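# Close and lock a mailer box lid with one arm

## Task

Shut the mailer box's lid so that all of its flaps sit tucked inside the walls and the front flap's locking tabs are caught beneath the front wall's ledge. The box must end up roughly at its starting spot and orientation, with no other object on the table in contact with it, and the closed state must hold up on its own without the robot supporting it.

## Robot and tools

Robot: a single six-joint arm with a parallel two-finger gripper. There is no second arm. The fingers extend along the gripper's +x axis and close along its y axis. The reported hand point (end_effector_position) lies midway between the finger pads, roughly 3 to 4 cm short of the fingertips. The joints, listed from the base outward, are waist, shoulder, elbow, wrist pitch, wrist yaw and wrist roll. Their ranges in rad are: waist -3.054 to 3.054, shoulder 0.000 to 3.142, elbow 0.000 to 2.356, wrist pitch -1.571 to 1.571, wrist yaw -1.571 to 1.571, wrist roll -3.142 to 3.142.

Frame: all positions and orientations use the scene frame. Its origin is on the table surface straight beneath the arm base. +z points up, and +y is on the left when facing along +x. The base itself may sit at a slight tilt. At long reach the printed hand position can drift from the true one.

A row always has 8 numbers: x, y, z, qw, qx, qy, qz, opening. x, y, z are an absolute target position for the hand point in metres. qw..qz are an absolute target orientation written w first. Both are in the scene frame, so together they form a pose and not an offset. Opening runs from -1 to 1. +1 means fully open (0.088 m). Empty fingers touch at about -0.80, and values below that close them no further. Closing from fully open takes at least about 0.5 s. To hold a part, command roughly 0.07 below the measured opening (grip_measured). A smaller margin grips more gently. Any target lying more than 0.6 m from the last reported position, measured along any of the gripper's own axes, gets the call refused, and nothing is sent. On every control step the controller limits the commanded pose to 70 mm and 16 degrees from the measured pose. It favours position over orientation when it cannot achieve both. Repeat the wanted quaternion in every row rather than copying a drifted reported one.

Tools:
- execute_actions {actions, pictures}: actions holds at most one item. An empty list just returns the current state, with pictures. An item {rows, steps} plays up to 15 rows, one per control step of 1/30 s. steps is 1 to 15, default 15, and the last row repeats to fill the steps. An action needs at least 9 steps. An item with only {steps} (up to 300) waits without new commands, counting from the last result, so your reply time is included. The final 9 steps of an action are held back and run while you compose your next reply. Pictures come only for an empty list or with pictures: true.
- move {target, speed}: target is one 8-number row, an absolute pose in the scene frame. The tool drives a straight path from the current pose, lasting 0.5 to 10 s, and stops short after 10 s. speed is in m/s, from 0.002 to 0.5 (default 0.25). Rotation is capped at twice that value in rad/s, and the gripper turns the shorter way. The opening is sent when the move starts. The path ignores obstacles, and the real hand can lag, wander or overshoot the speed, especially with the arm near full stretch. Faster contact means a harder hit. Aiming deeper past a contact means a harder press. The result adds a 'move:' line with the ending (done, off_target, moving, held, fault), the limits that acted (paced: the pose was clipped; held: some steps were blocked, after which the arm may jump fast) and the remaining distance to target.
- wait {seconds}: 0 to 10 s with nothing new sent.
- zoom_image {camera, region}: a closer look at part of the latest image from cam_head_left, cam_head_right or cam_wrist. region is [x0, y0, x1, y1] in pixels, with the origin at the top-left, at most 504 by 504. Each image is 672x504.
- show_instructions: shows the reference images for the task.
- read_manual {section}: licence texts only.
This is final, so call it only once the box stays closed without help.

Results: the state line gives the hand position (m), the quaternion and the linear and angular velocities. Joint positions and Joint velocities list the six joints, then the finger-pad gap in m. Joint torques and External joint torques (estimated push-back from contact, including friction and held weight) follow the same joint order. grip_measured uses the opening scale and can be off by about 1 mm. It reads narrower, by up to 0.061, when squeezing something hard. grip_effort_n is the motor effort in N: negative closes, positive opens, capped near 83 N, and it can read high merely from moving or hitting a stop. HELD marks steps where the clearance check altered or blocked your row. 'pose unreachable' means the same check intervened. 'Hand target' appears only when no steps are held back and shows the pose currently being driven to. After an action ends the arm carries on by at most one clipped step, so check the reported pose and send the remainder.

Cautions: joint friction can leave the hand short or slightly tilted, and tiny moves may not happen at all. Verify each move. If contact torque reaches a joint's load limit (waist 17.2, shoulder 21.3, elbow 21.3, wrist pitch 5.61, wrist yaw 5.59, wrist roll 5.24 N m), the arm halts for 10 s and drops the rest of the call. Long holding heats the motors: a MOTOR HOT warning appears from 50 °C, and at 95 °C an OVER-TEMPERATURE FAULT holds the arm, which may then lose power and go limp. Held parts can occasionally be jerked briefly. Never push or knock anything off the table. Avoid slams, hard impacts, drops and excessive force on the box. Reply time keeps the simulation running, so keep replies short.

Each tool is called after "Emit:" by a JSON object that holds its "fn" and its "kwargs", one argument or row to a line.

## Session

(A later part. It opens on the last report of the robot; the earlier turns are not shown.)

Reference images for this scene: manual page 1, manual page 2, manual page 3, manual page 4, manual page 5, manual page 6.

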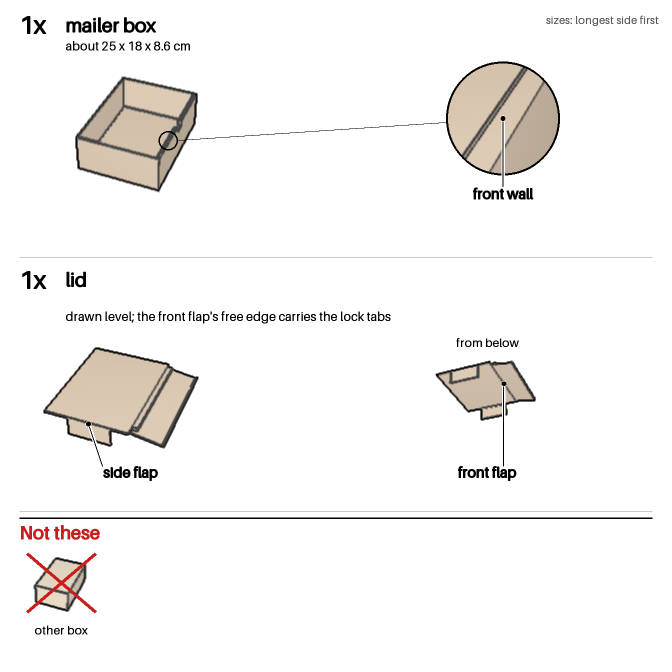

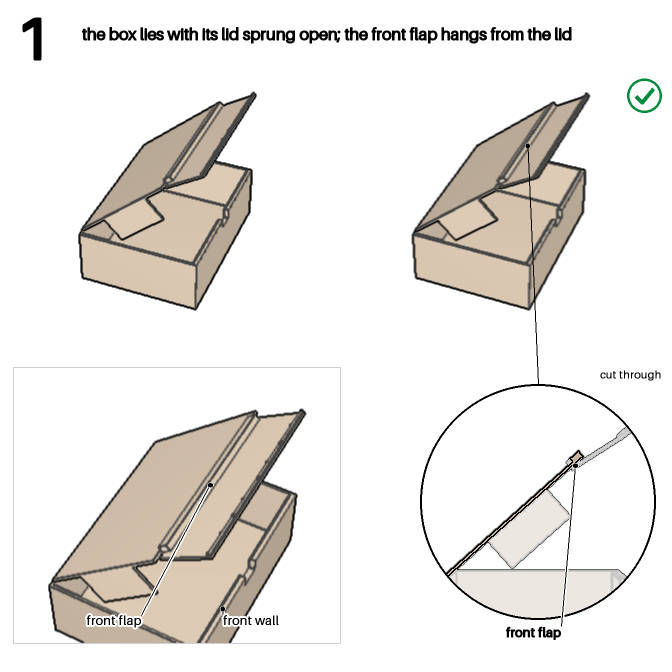

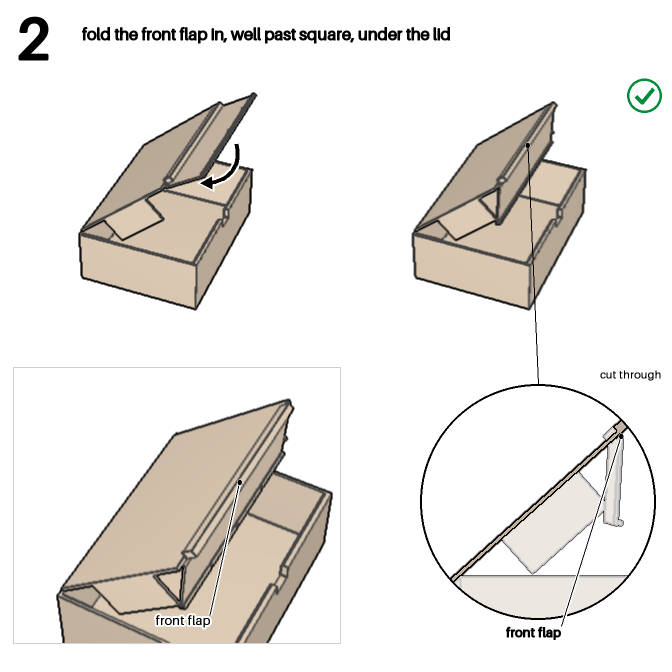

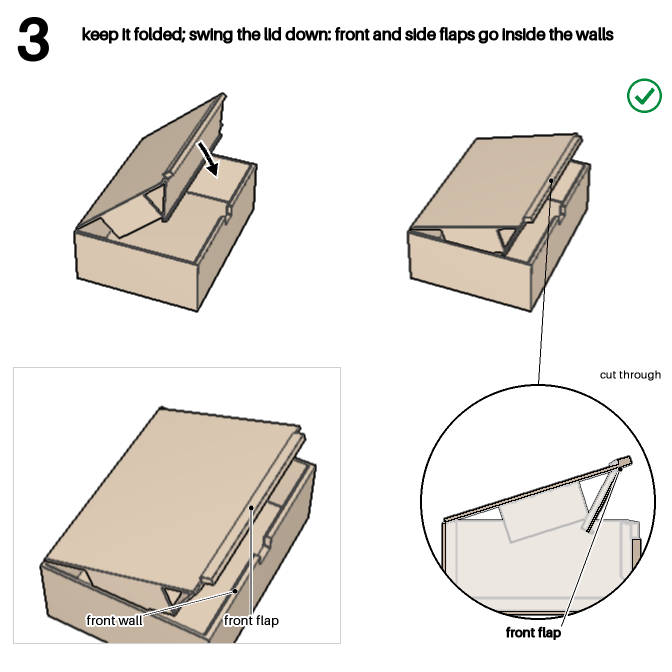

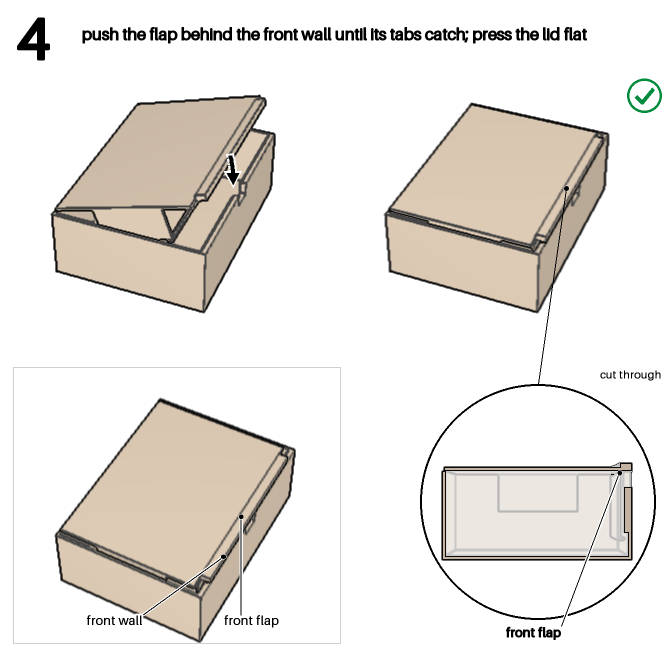

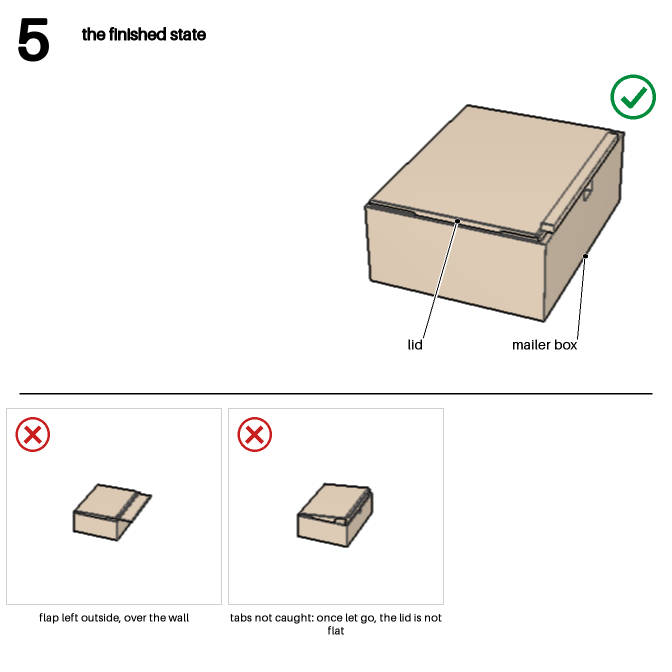

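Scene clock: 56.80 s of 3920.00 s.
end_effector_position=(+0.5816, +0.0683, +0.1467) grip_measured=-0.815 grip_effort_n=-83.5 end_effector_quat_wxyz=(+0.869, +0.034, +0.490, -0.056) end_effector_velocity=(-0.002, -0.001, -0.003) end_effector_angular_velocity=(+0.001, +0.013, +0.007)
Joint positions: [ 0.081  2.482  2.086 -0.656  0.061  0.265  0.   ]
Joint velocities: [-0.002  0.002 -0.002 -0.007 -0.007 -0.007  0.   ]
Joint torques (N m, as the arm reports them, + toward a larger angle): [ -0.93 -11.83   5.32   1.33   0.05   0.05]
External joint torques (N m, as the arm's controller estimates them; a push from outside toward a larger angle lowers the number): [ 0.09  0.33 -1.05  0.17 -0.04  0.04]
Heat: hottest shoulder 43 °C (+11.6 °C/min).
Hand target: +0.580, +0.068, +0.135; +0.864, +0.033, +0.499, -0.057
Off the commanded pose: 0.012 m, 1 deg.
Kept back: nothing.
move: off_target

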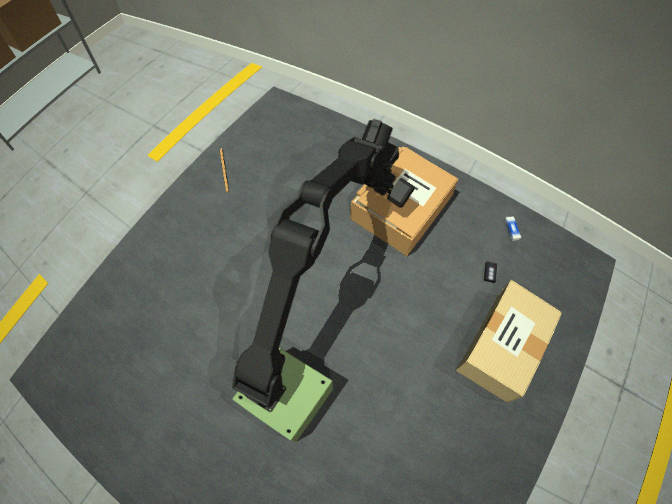

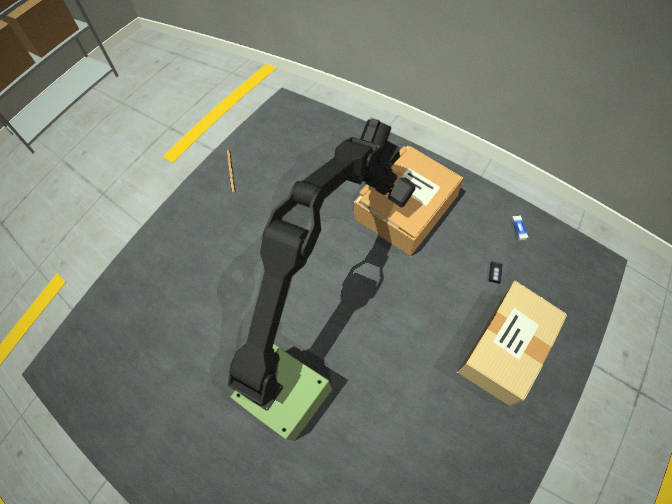

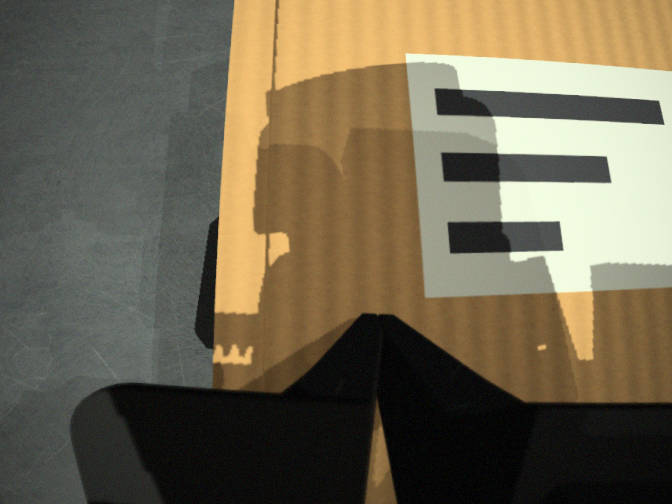

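Emit:
{"fn": "move", "kwargs": {
  "target": [0.58,0.080,0.120,0.864,0.033,0.499,-0.057,-1],
  "speed": 0.03
}}

Emit:
{"fn": "move", "kwargs": {
  "target": [0.58,0.080,0.100,0.864,0.033,0.499,-0.057,-1],
  "speed": 0.02
}}

Emit:
{"fn": "move", "kwargs": {
  "target": [0.56,0.075,0.21,0.864,0.033,0.499,-0.057,-1],
  "speed": 0.1
}}

Emit:
{"fn": "move", "kwargs": {
  "target": [0.38,0.19,0.19,0.95,0.05,0.1,-0.29,-1]
}}

Scene clock: 59.03 s of 3920.00 s.
end_effector_position=(+0.5836, +0.0780, +0.1372) grip_measured=-0.815 grip_effort_n=-83.5 end_effector_quat_wxyz=(+0.872, +0.034, +0.486, -0.056) end_effector_velocity=(+0.001, -0.003, -0.004) end_effector_angular_velocity=(-0.018, +0.002, +0.012)
Joint positions: [ 0.102  2.498  2.075 -0.62   0.074  0.282  0.   ]
Joint velocities: [-0.002  0.007 -0.002  0.007  0.007 -0.022  0.   ]
Joint torques (N m, as the arm reports them, + toward a larger angle): [ -0.53 -11.19   4.79   1.35   0.04   0.14]
External joint torques (N m, as the arm's controller estimates them; a push from outside toward a larger angle lowers the number): [ 0.48  0.79 -1.43  0.23 -0.06  0.13]
Heat: hottest shoulder 44 °C (+12.2 °C/min).
Hand target: +0.579, +0.080, +0.120; +0.864, +0.033, +0.499, -0.057
Off the commanded pose: 0.018 m, 2 deg.
Kept back: nothing.
move: off_target

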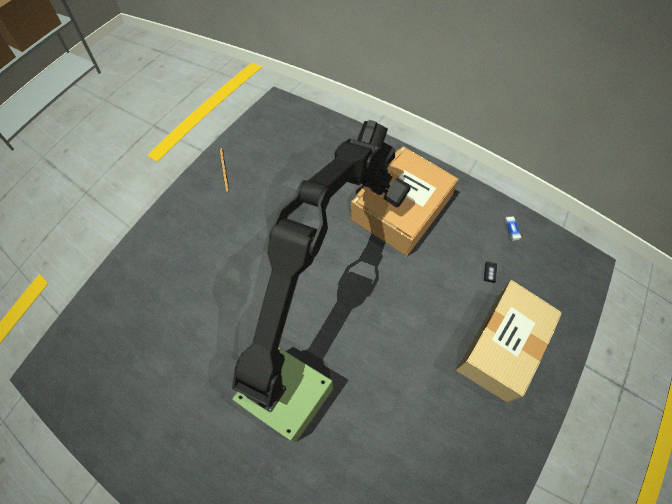

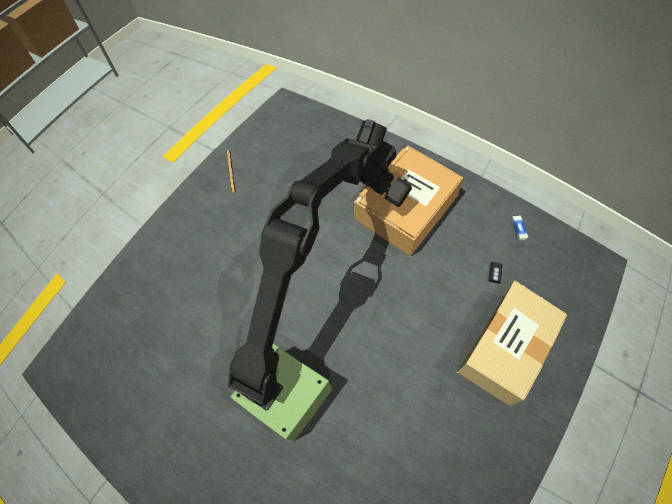

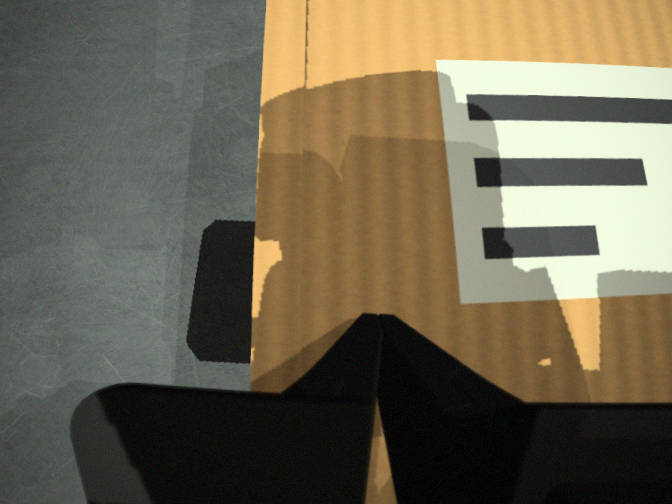

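Scene clock: 61.13 s of 3920.00 s.
end_effector_position=(+0.5880, +0.0788, +0.1327) grip_measured=-0.815 grip_effort_n=-83.5 end_effector_quat_wxyz=(+0.879, +0.037, +0.472, -0.055) end_effector_velocity=(+0.000, +0.001, +0.002) end_effector_angular_velocity=(-0.009, -0.008, +0.005)
Joint positions: [ 0.103  2.498  2.042 -0.555  0.076  0.285  0.   ]
Joint velocities: [ 0.002 -0.007 -0.007  0.007  0.007 -0.007  0.   ]
Joint torques (N m, as the arm reports them, + toward a larger angle): [-0.32 -8.91  3.84  1.14  0.02  0.2 ]
External joint torques (N m, as the arm's controller estimates them; a push from outside toward a larger angle lowers the number): [ 0.61  3.38 -2.58 -0.08 -0.08  0.19]
Heat: hottest shoulder 44 °C (+12.2 °C/min).
Hand target: +0.579, +0.080, +0.101; +0.864, +0.033, +0.499, -0.057
Off the commanded pose: 0.034 m, 4 deg.
Kept back: nothing.
move: off_target

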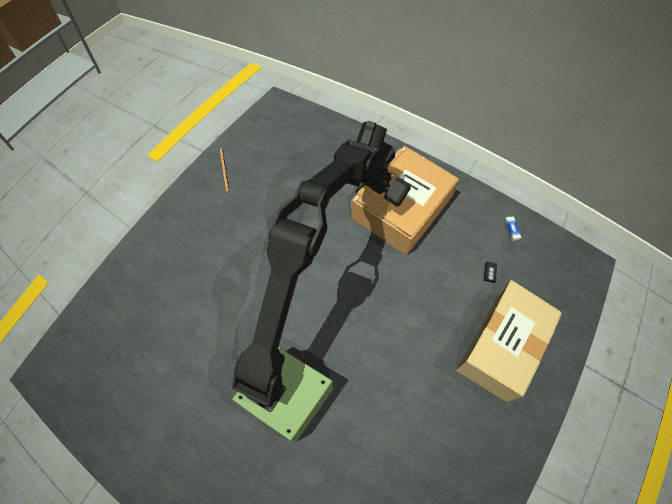

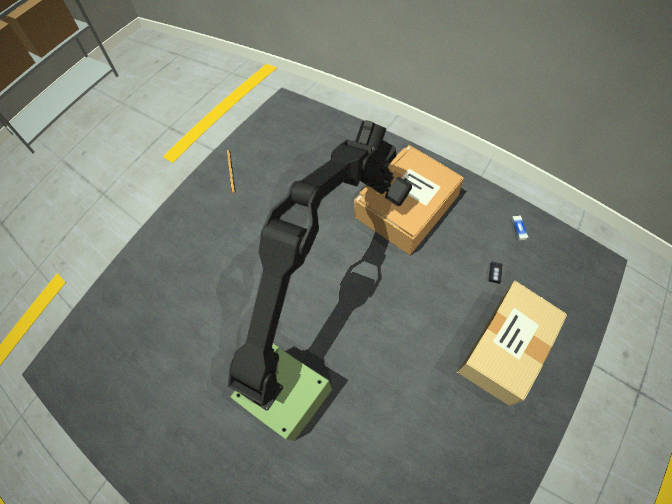

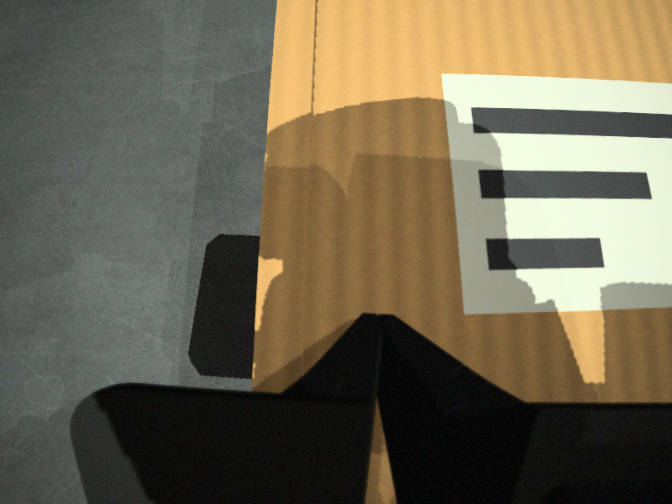

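Scene clock: 62.37 s of 3920.00 s.
end_effector_position=(+0.5592, +0.0751, +0.1980) grip_measured=-0.815 grip_effort_n=-83.5 end_effector_quat_wxyz=(+0.859, +0.032, +0.508, -0.061) end_effector_velocity=(-0.005, -0.001, -0.002) end_effector_angular_velocity=(-0.000, +0.023, +0.006)
Joint positions: [ 0.093  2.388  2.14  -0.847  0.067  0.277  0.   ]
Joint velocities: [-0.002 -0.002 -0.002 -0.022 -0.007 -0.007  0.   ]
Joint torques (N m, as the arm reports them, + toward a larger angle): [ -1.21 -15.58   7.5    0.92  -0.02  -0.17]
External joint torques (N m, as the arm's controller estimates them; a push from outside toward a larger angle lowers the number): [-0.32 -3.86  1.13 -0.16 -0.11 -0.17]
Heat: hottest shoulder 45 °C (+13.1 °C/min).
Hand target: +0.560, +0.075, +0.210; +0.864, +0.033, +0.499, -0.057
Off the commanded pose: 0.012 m, 1 deg.
Kept back: nothing.
move: off_target

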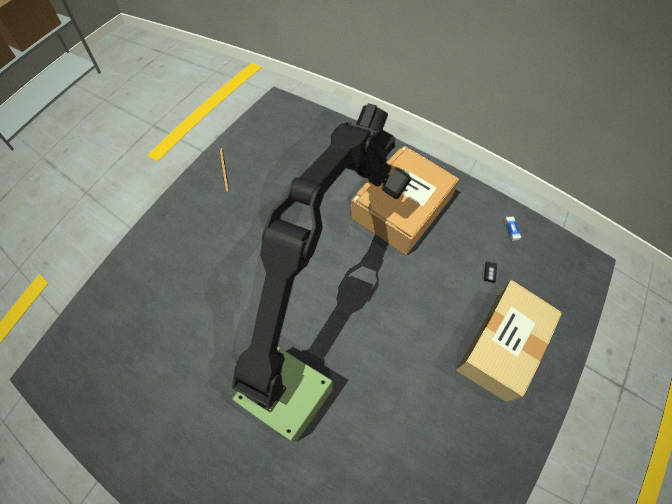

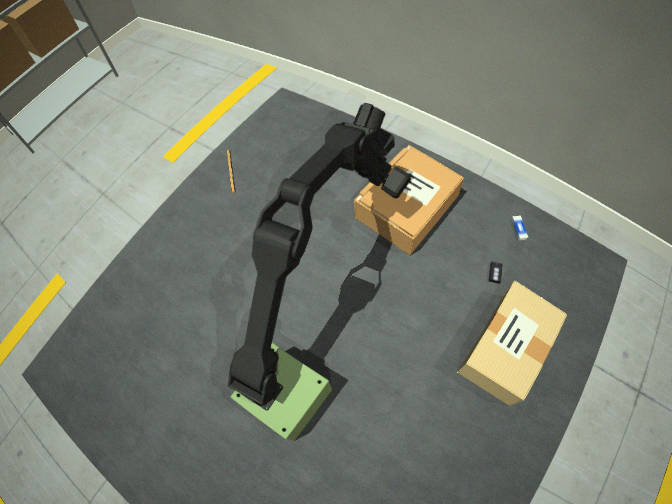

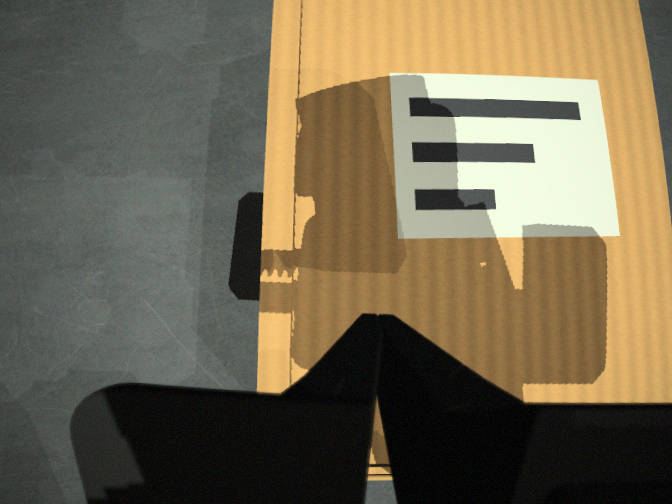

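Scene clock: 64.90 s of 3920.00 s.
end_effector_position=(+0.3790, +0.1876, +0.1920) grip_measured=-0.815 grip_effort_n=-83.5 end_effector_quat_wxyz=(+0.951, +0.052, +0.101, -0.286) end_effector_velocity=(-0.002, -0.001, -0.004) end_effector_angular_velocity=(+0.003, +0.012, -0.000)
Joint positions: [ 0.739  1.982  1.078 -0.016  1.216  0.989  0.   ]
Joint velocities: [ 0.002  0.002 -0.002 -0.022 -0.007  0.022  0.   ]
Joint torques (N m, as the arm reports them, + toward a larger angle): [-0.38 -7.87  5.64  0.73  0.77  0.18]
External joint torques (N m, as the arm's controller estimates them; a push from outside toward a larger angle lowers the number): [ 0.28  0.38  0.6  -0.23  0.22  0.18]
Heat: hottest shoulder 46 °C (+14.0 °C/min).
Hand target: +0.379, +0.189, +0.190; +0.951, +0.050, +0.101, -0.287
Off the commanded pose: 0.003 m, 1 deg.
Kept back: nothing.
move: done

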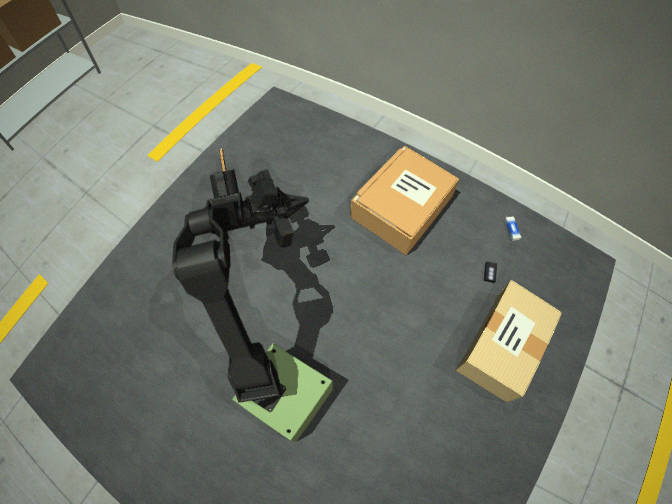

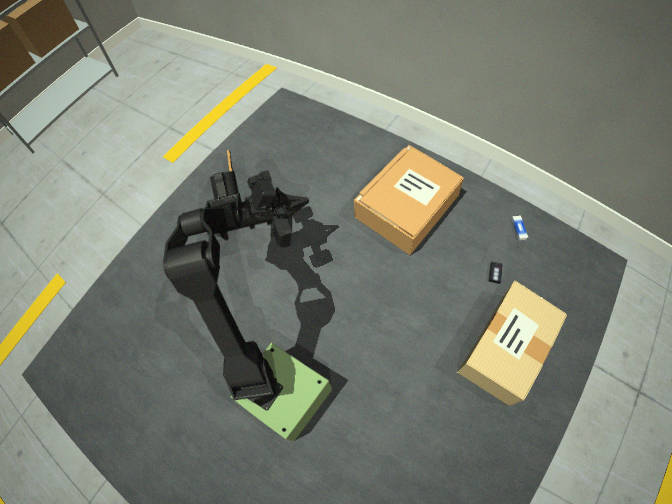

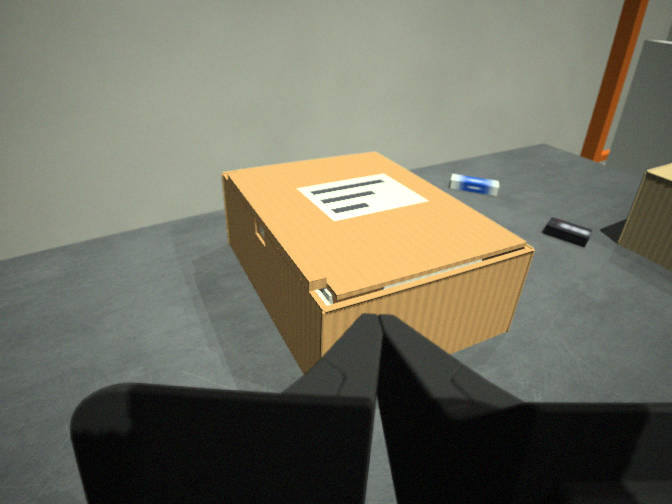

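Emit:
{"fn": "zoom_image", "kwargs": {
  "camera": "cam_wrist",
  "region": [210,140,560,360]
}}

Emit:
{"fn": "show_instructions", "kwargs": {

}}

Region (210, 140, 560, 360) of cam_wrist's 672x504 image, scaled by 1.440, with more detail than that image has; it fills the top 317 rows of this view, and the rest is white.

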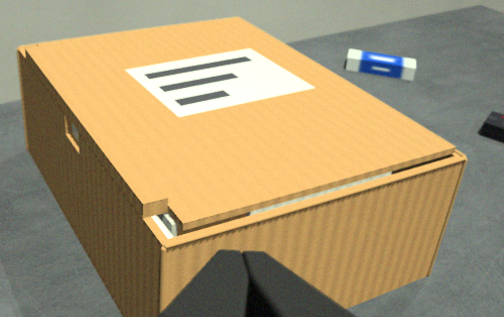

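Reference images for this scene: manual page 1, manual page 2, manual page 3, manual page 4, manual page 5, manual page 6.

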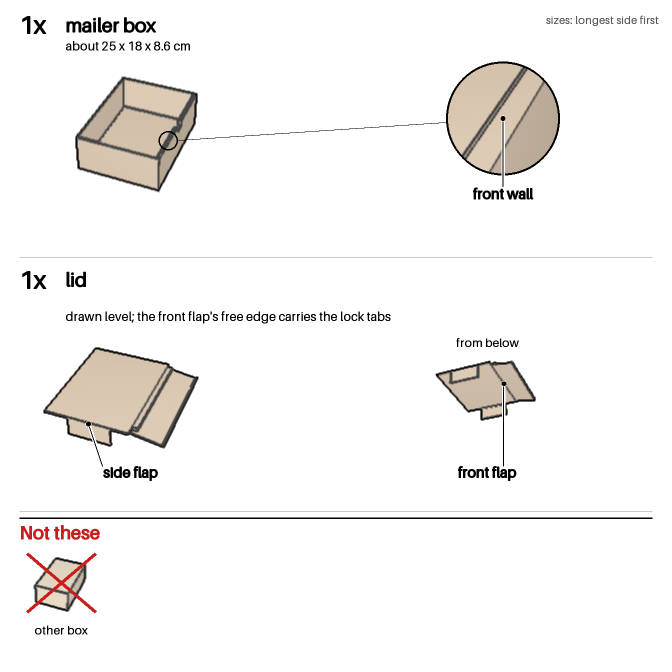

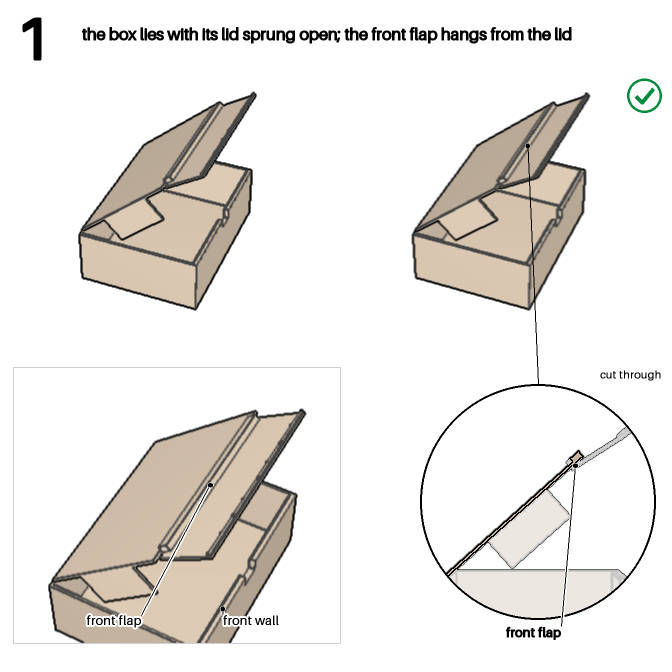

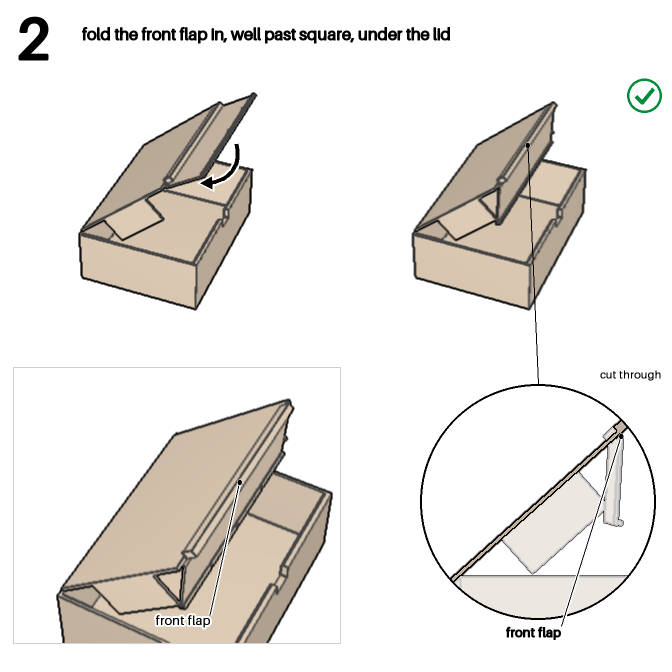

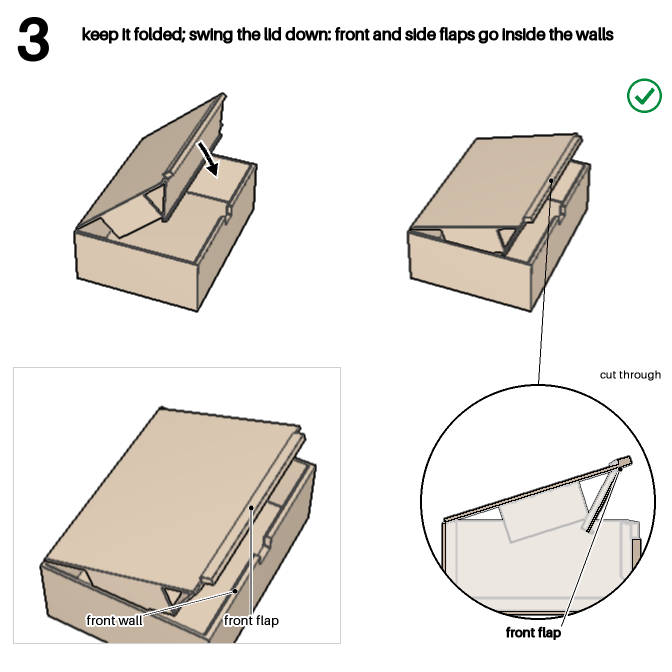

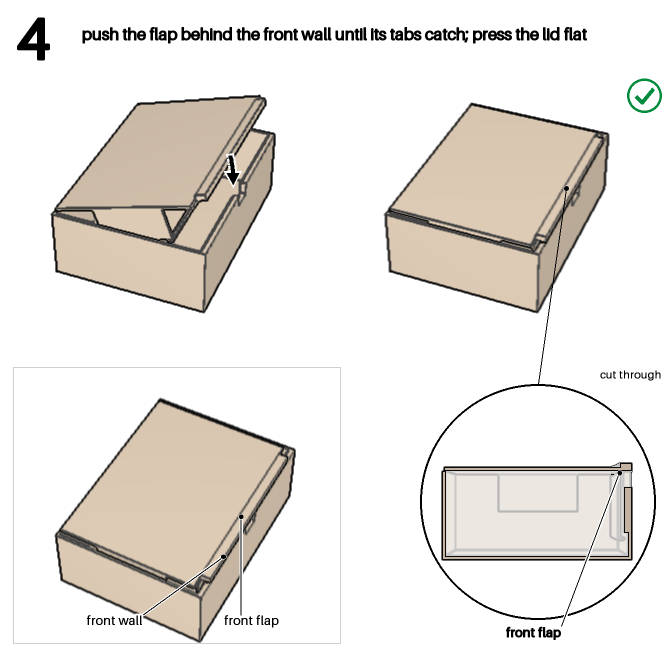

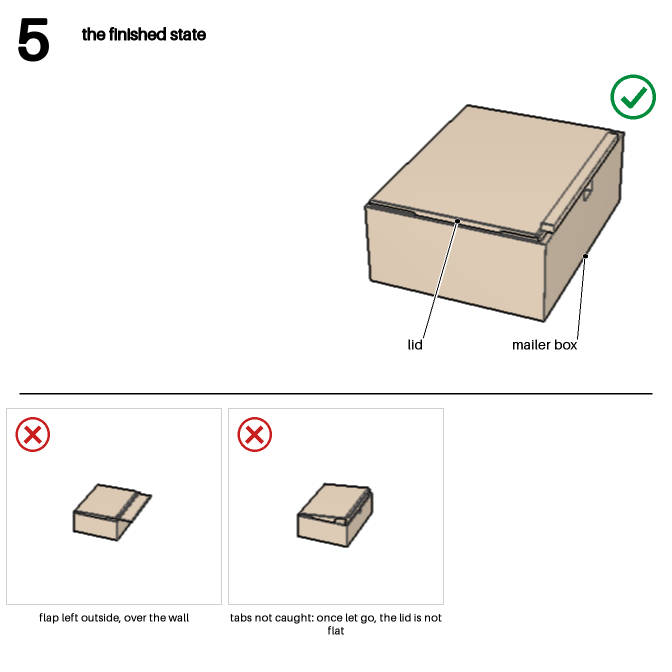

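Emit:
{"fn": "wait", "kwargs": {
  "seconds": 3
}}

Emit:
{"fn": "zoom_image", "kwargs": {
  "camera": "cam_wrist",
  "region": [210,160,410,320]
}}

Scene clock: 68.23 s of 3920.00 s.
end_effector_position=(+0.3787, +0.1875, +0.1918) grip_measured=-0.815 grip_effort_n=-83.5 end_effector_quat_wxyz=(+0.951, +0.051, +0.101, -0.287) end_effector_velocity=(+0.000, +0.000, -0.001) end_effector_angular_velocity=(+0.016, +0.011, +0.008)
Joint positions: [ 0.739  1.982  1.078 -0.019  1.217  0.992  0.   ]
Joint velocities: [-0.002 -0.007 -0.002 -0.007 -0.022  0.007  0.   ]
Joint torques (N m, as the arm reports them, + toward a larger angle): [-0.31 -8.15  5.73  0.81  0.72  0.17]
External joint torques (N m, as the arm's controller estimates them; a push from outside toward a larger angle lowers the number): [ 0.3   0.06  0.74 -0.15  0.17  0.16]
Heat: hottest shoulder 46 °C (+14.2 °C/min).
Hand target: +0.379, +0.189, +0.190; +0.951, +0.050, +0.101, -0.287
Off the commanded pose: 0.003 m, 0 deg.
Kept back: nothing.
Steps of this call (steps 1 to 90: nothing new was sent; then 0.33 s passed at rest). Readings (end_effector_position):
1: (+0.3789, +0.1877, +0.1920)
2: (+0.3788, +0.1876, +0.1920)
4: (+0.3788, +0.1876, +0.1920)
8: (+0.3787, +0.1875, +0.1918)
90: the state above

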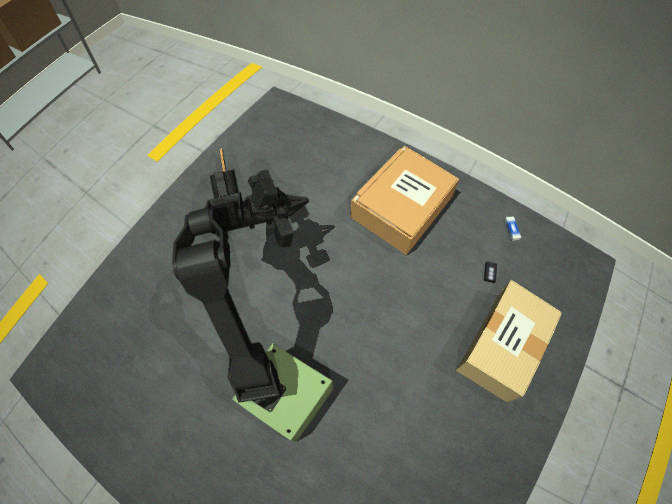

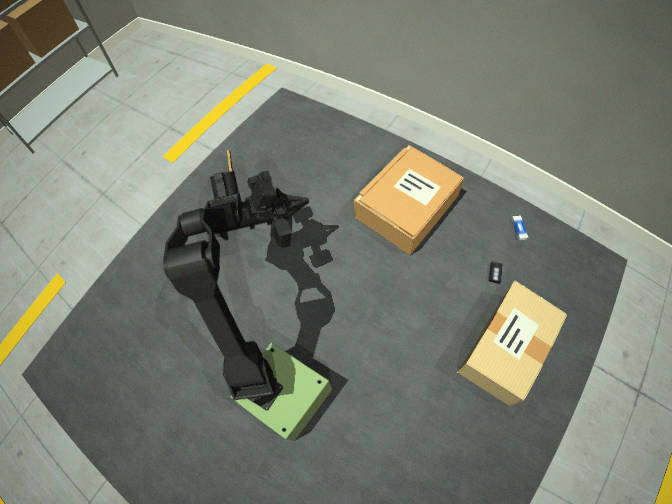

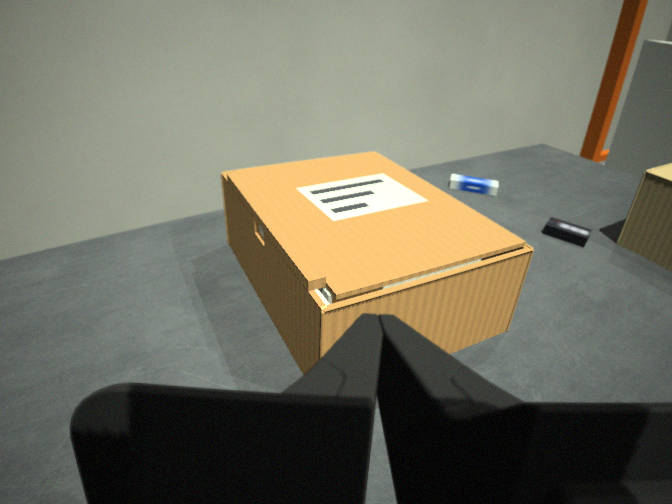

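Region (210, 160, 410, 320) of cam_wrist's 672x504 image, scaled by 2.520, with more detail than that image has; it fills the top 403 rows of this view, and the rest is white.

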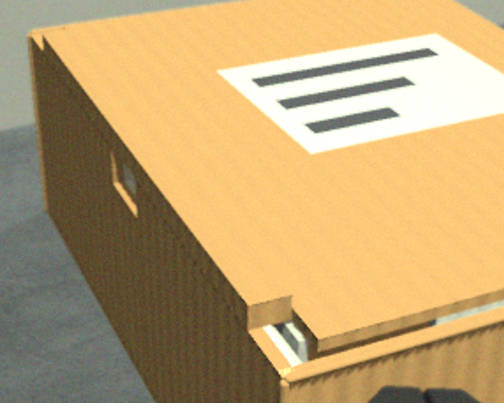

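The lid is staying flat, with the strip seated on the front wall.

Emit:
{"fn": "finished_scene", "kwargs": {
  "scene": 2
}}

The scene is finished: the task was done.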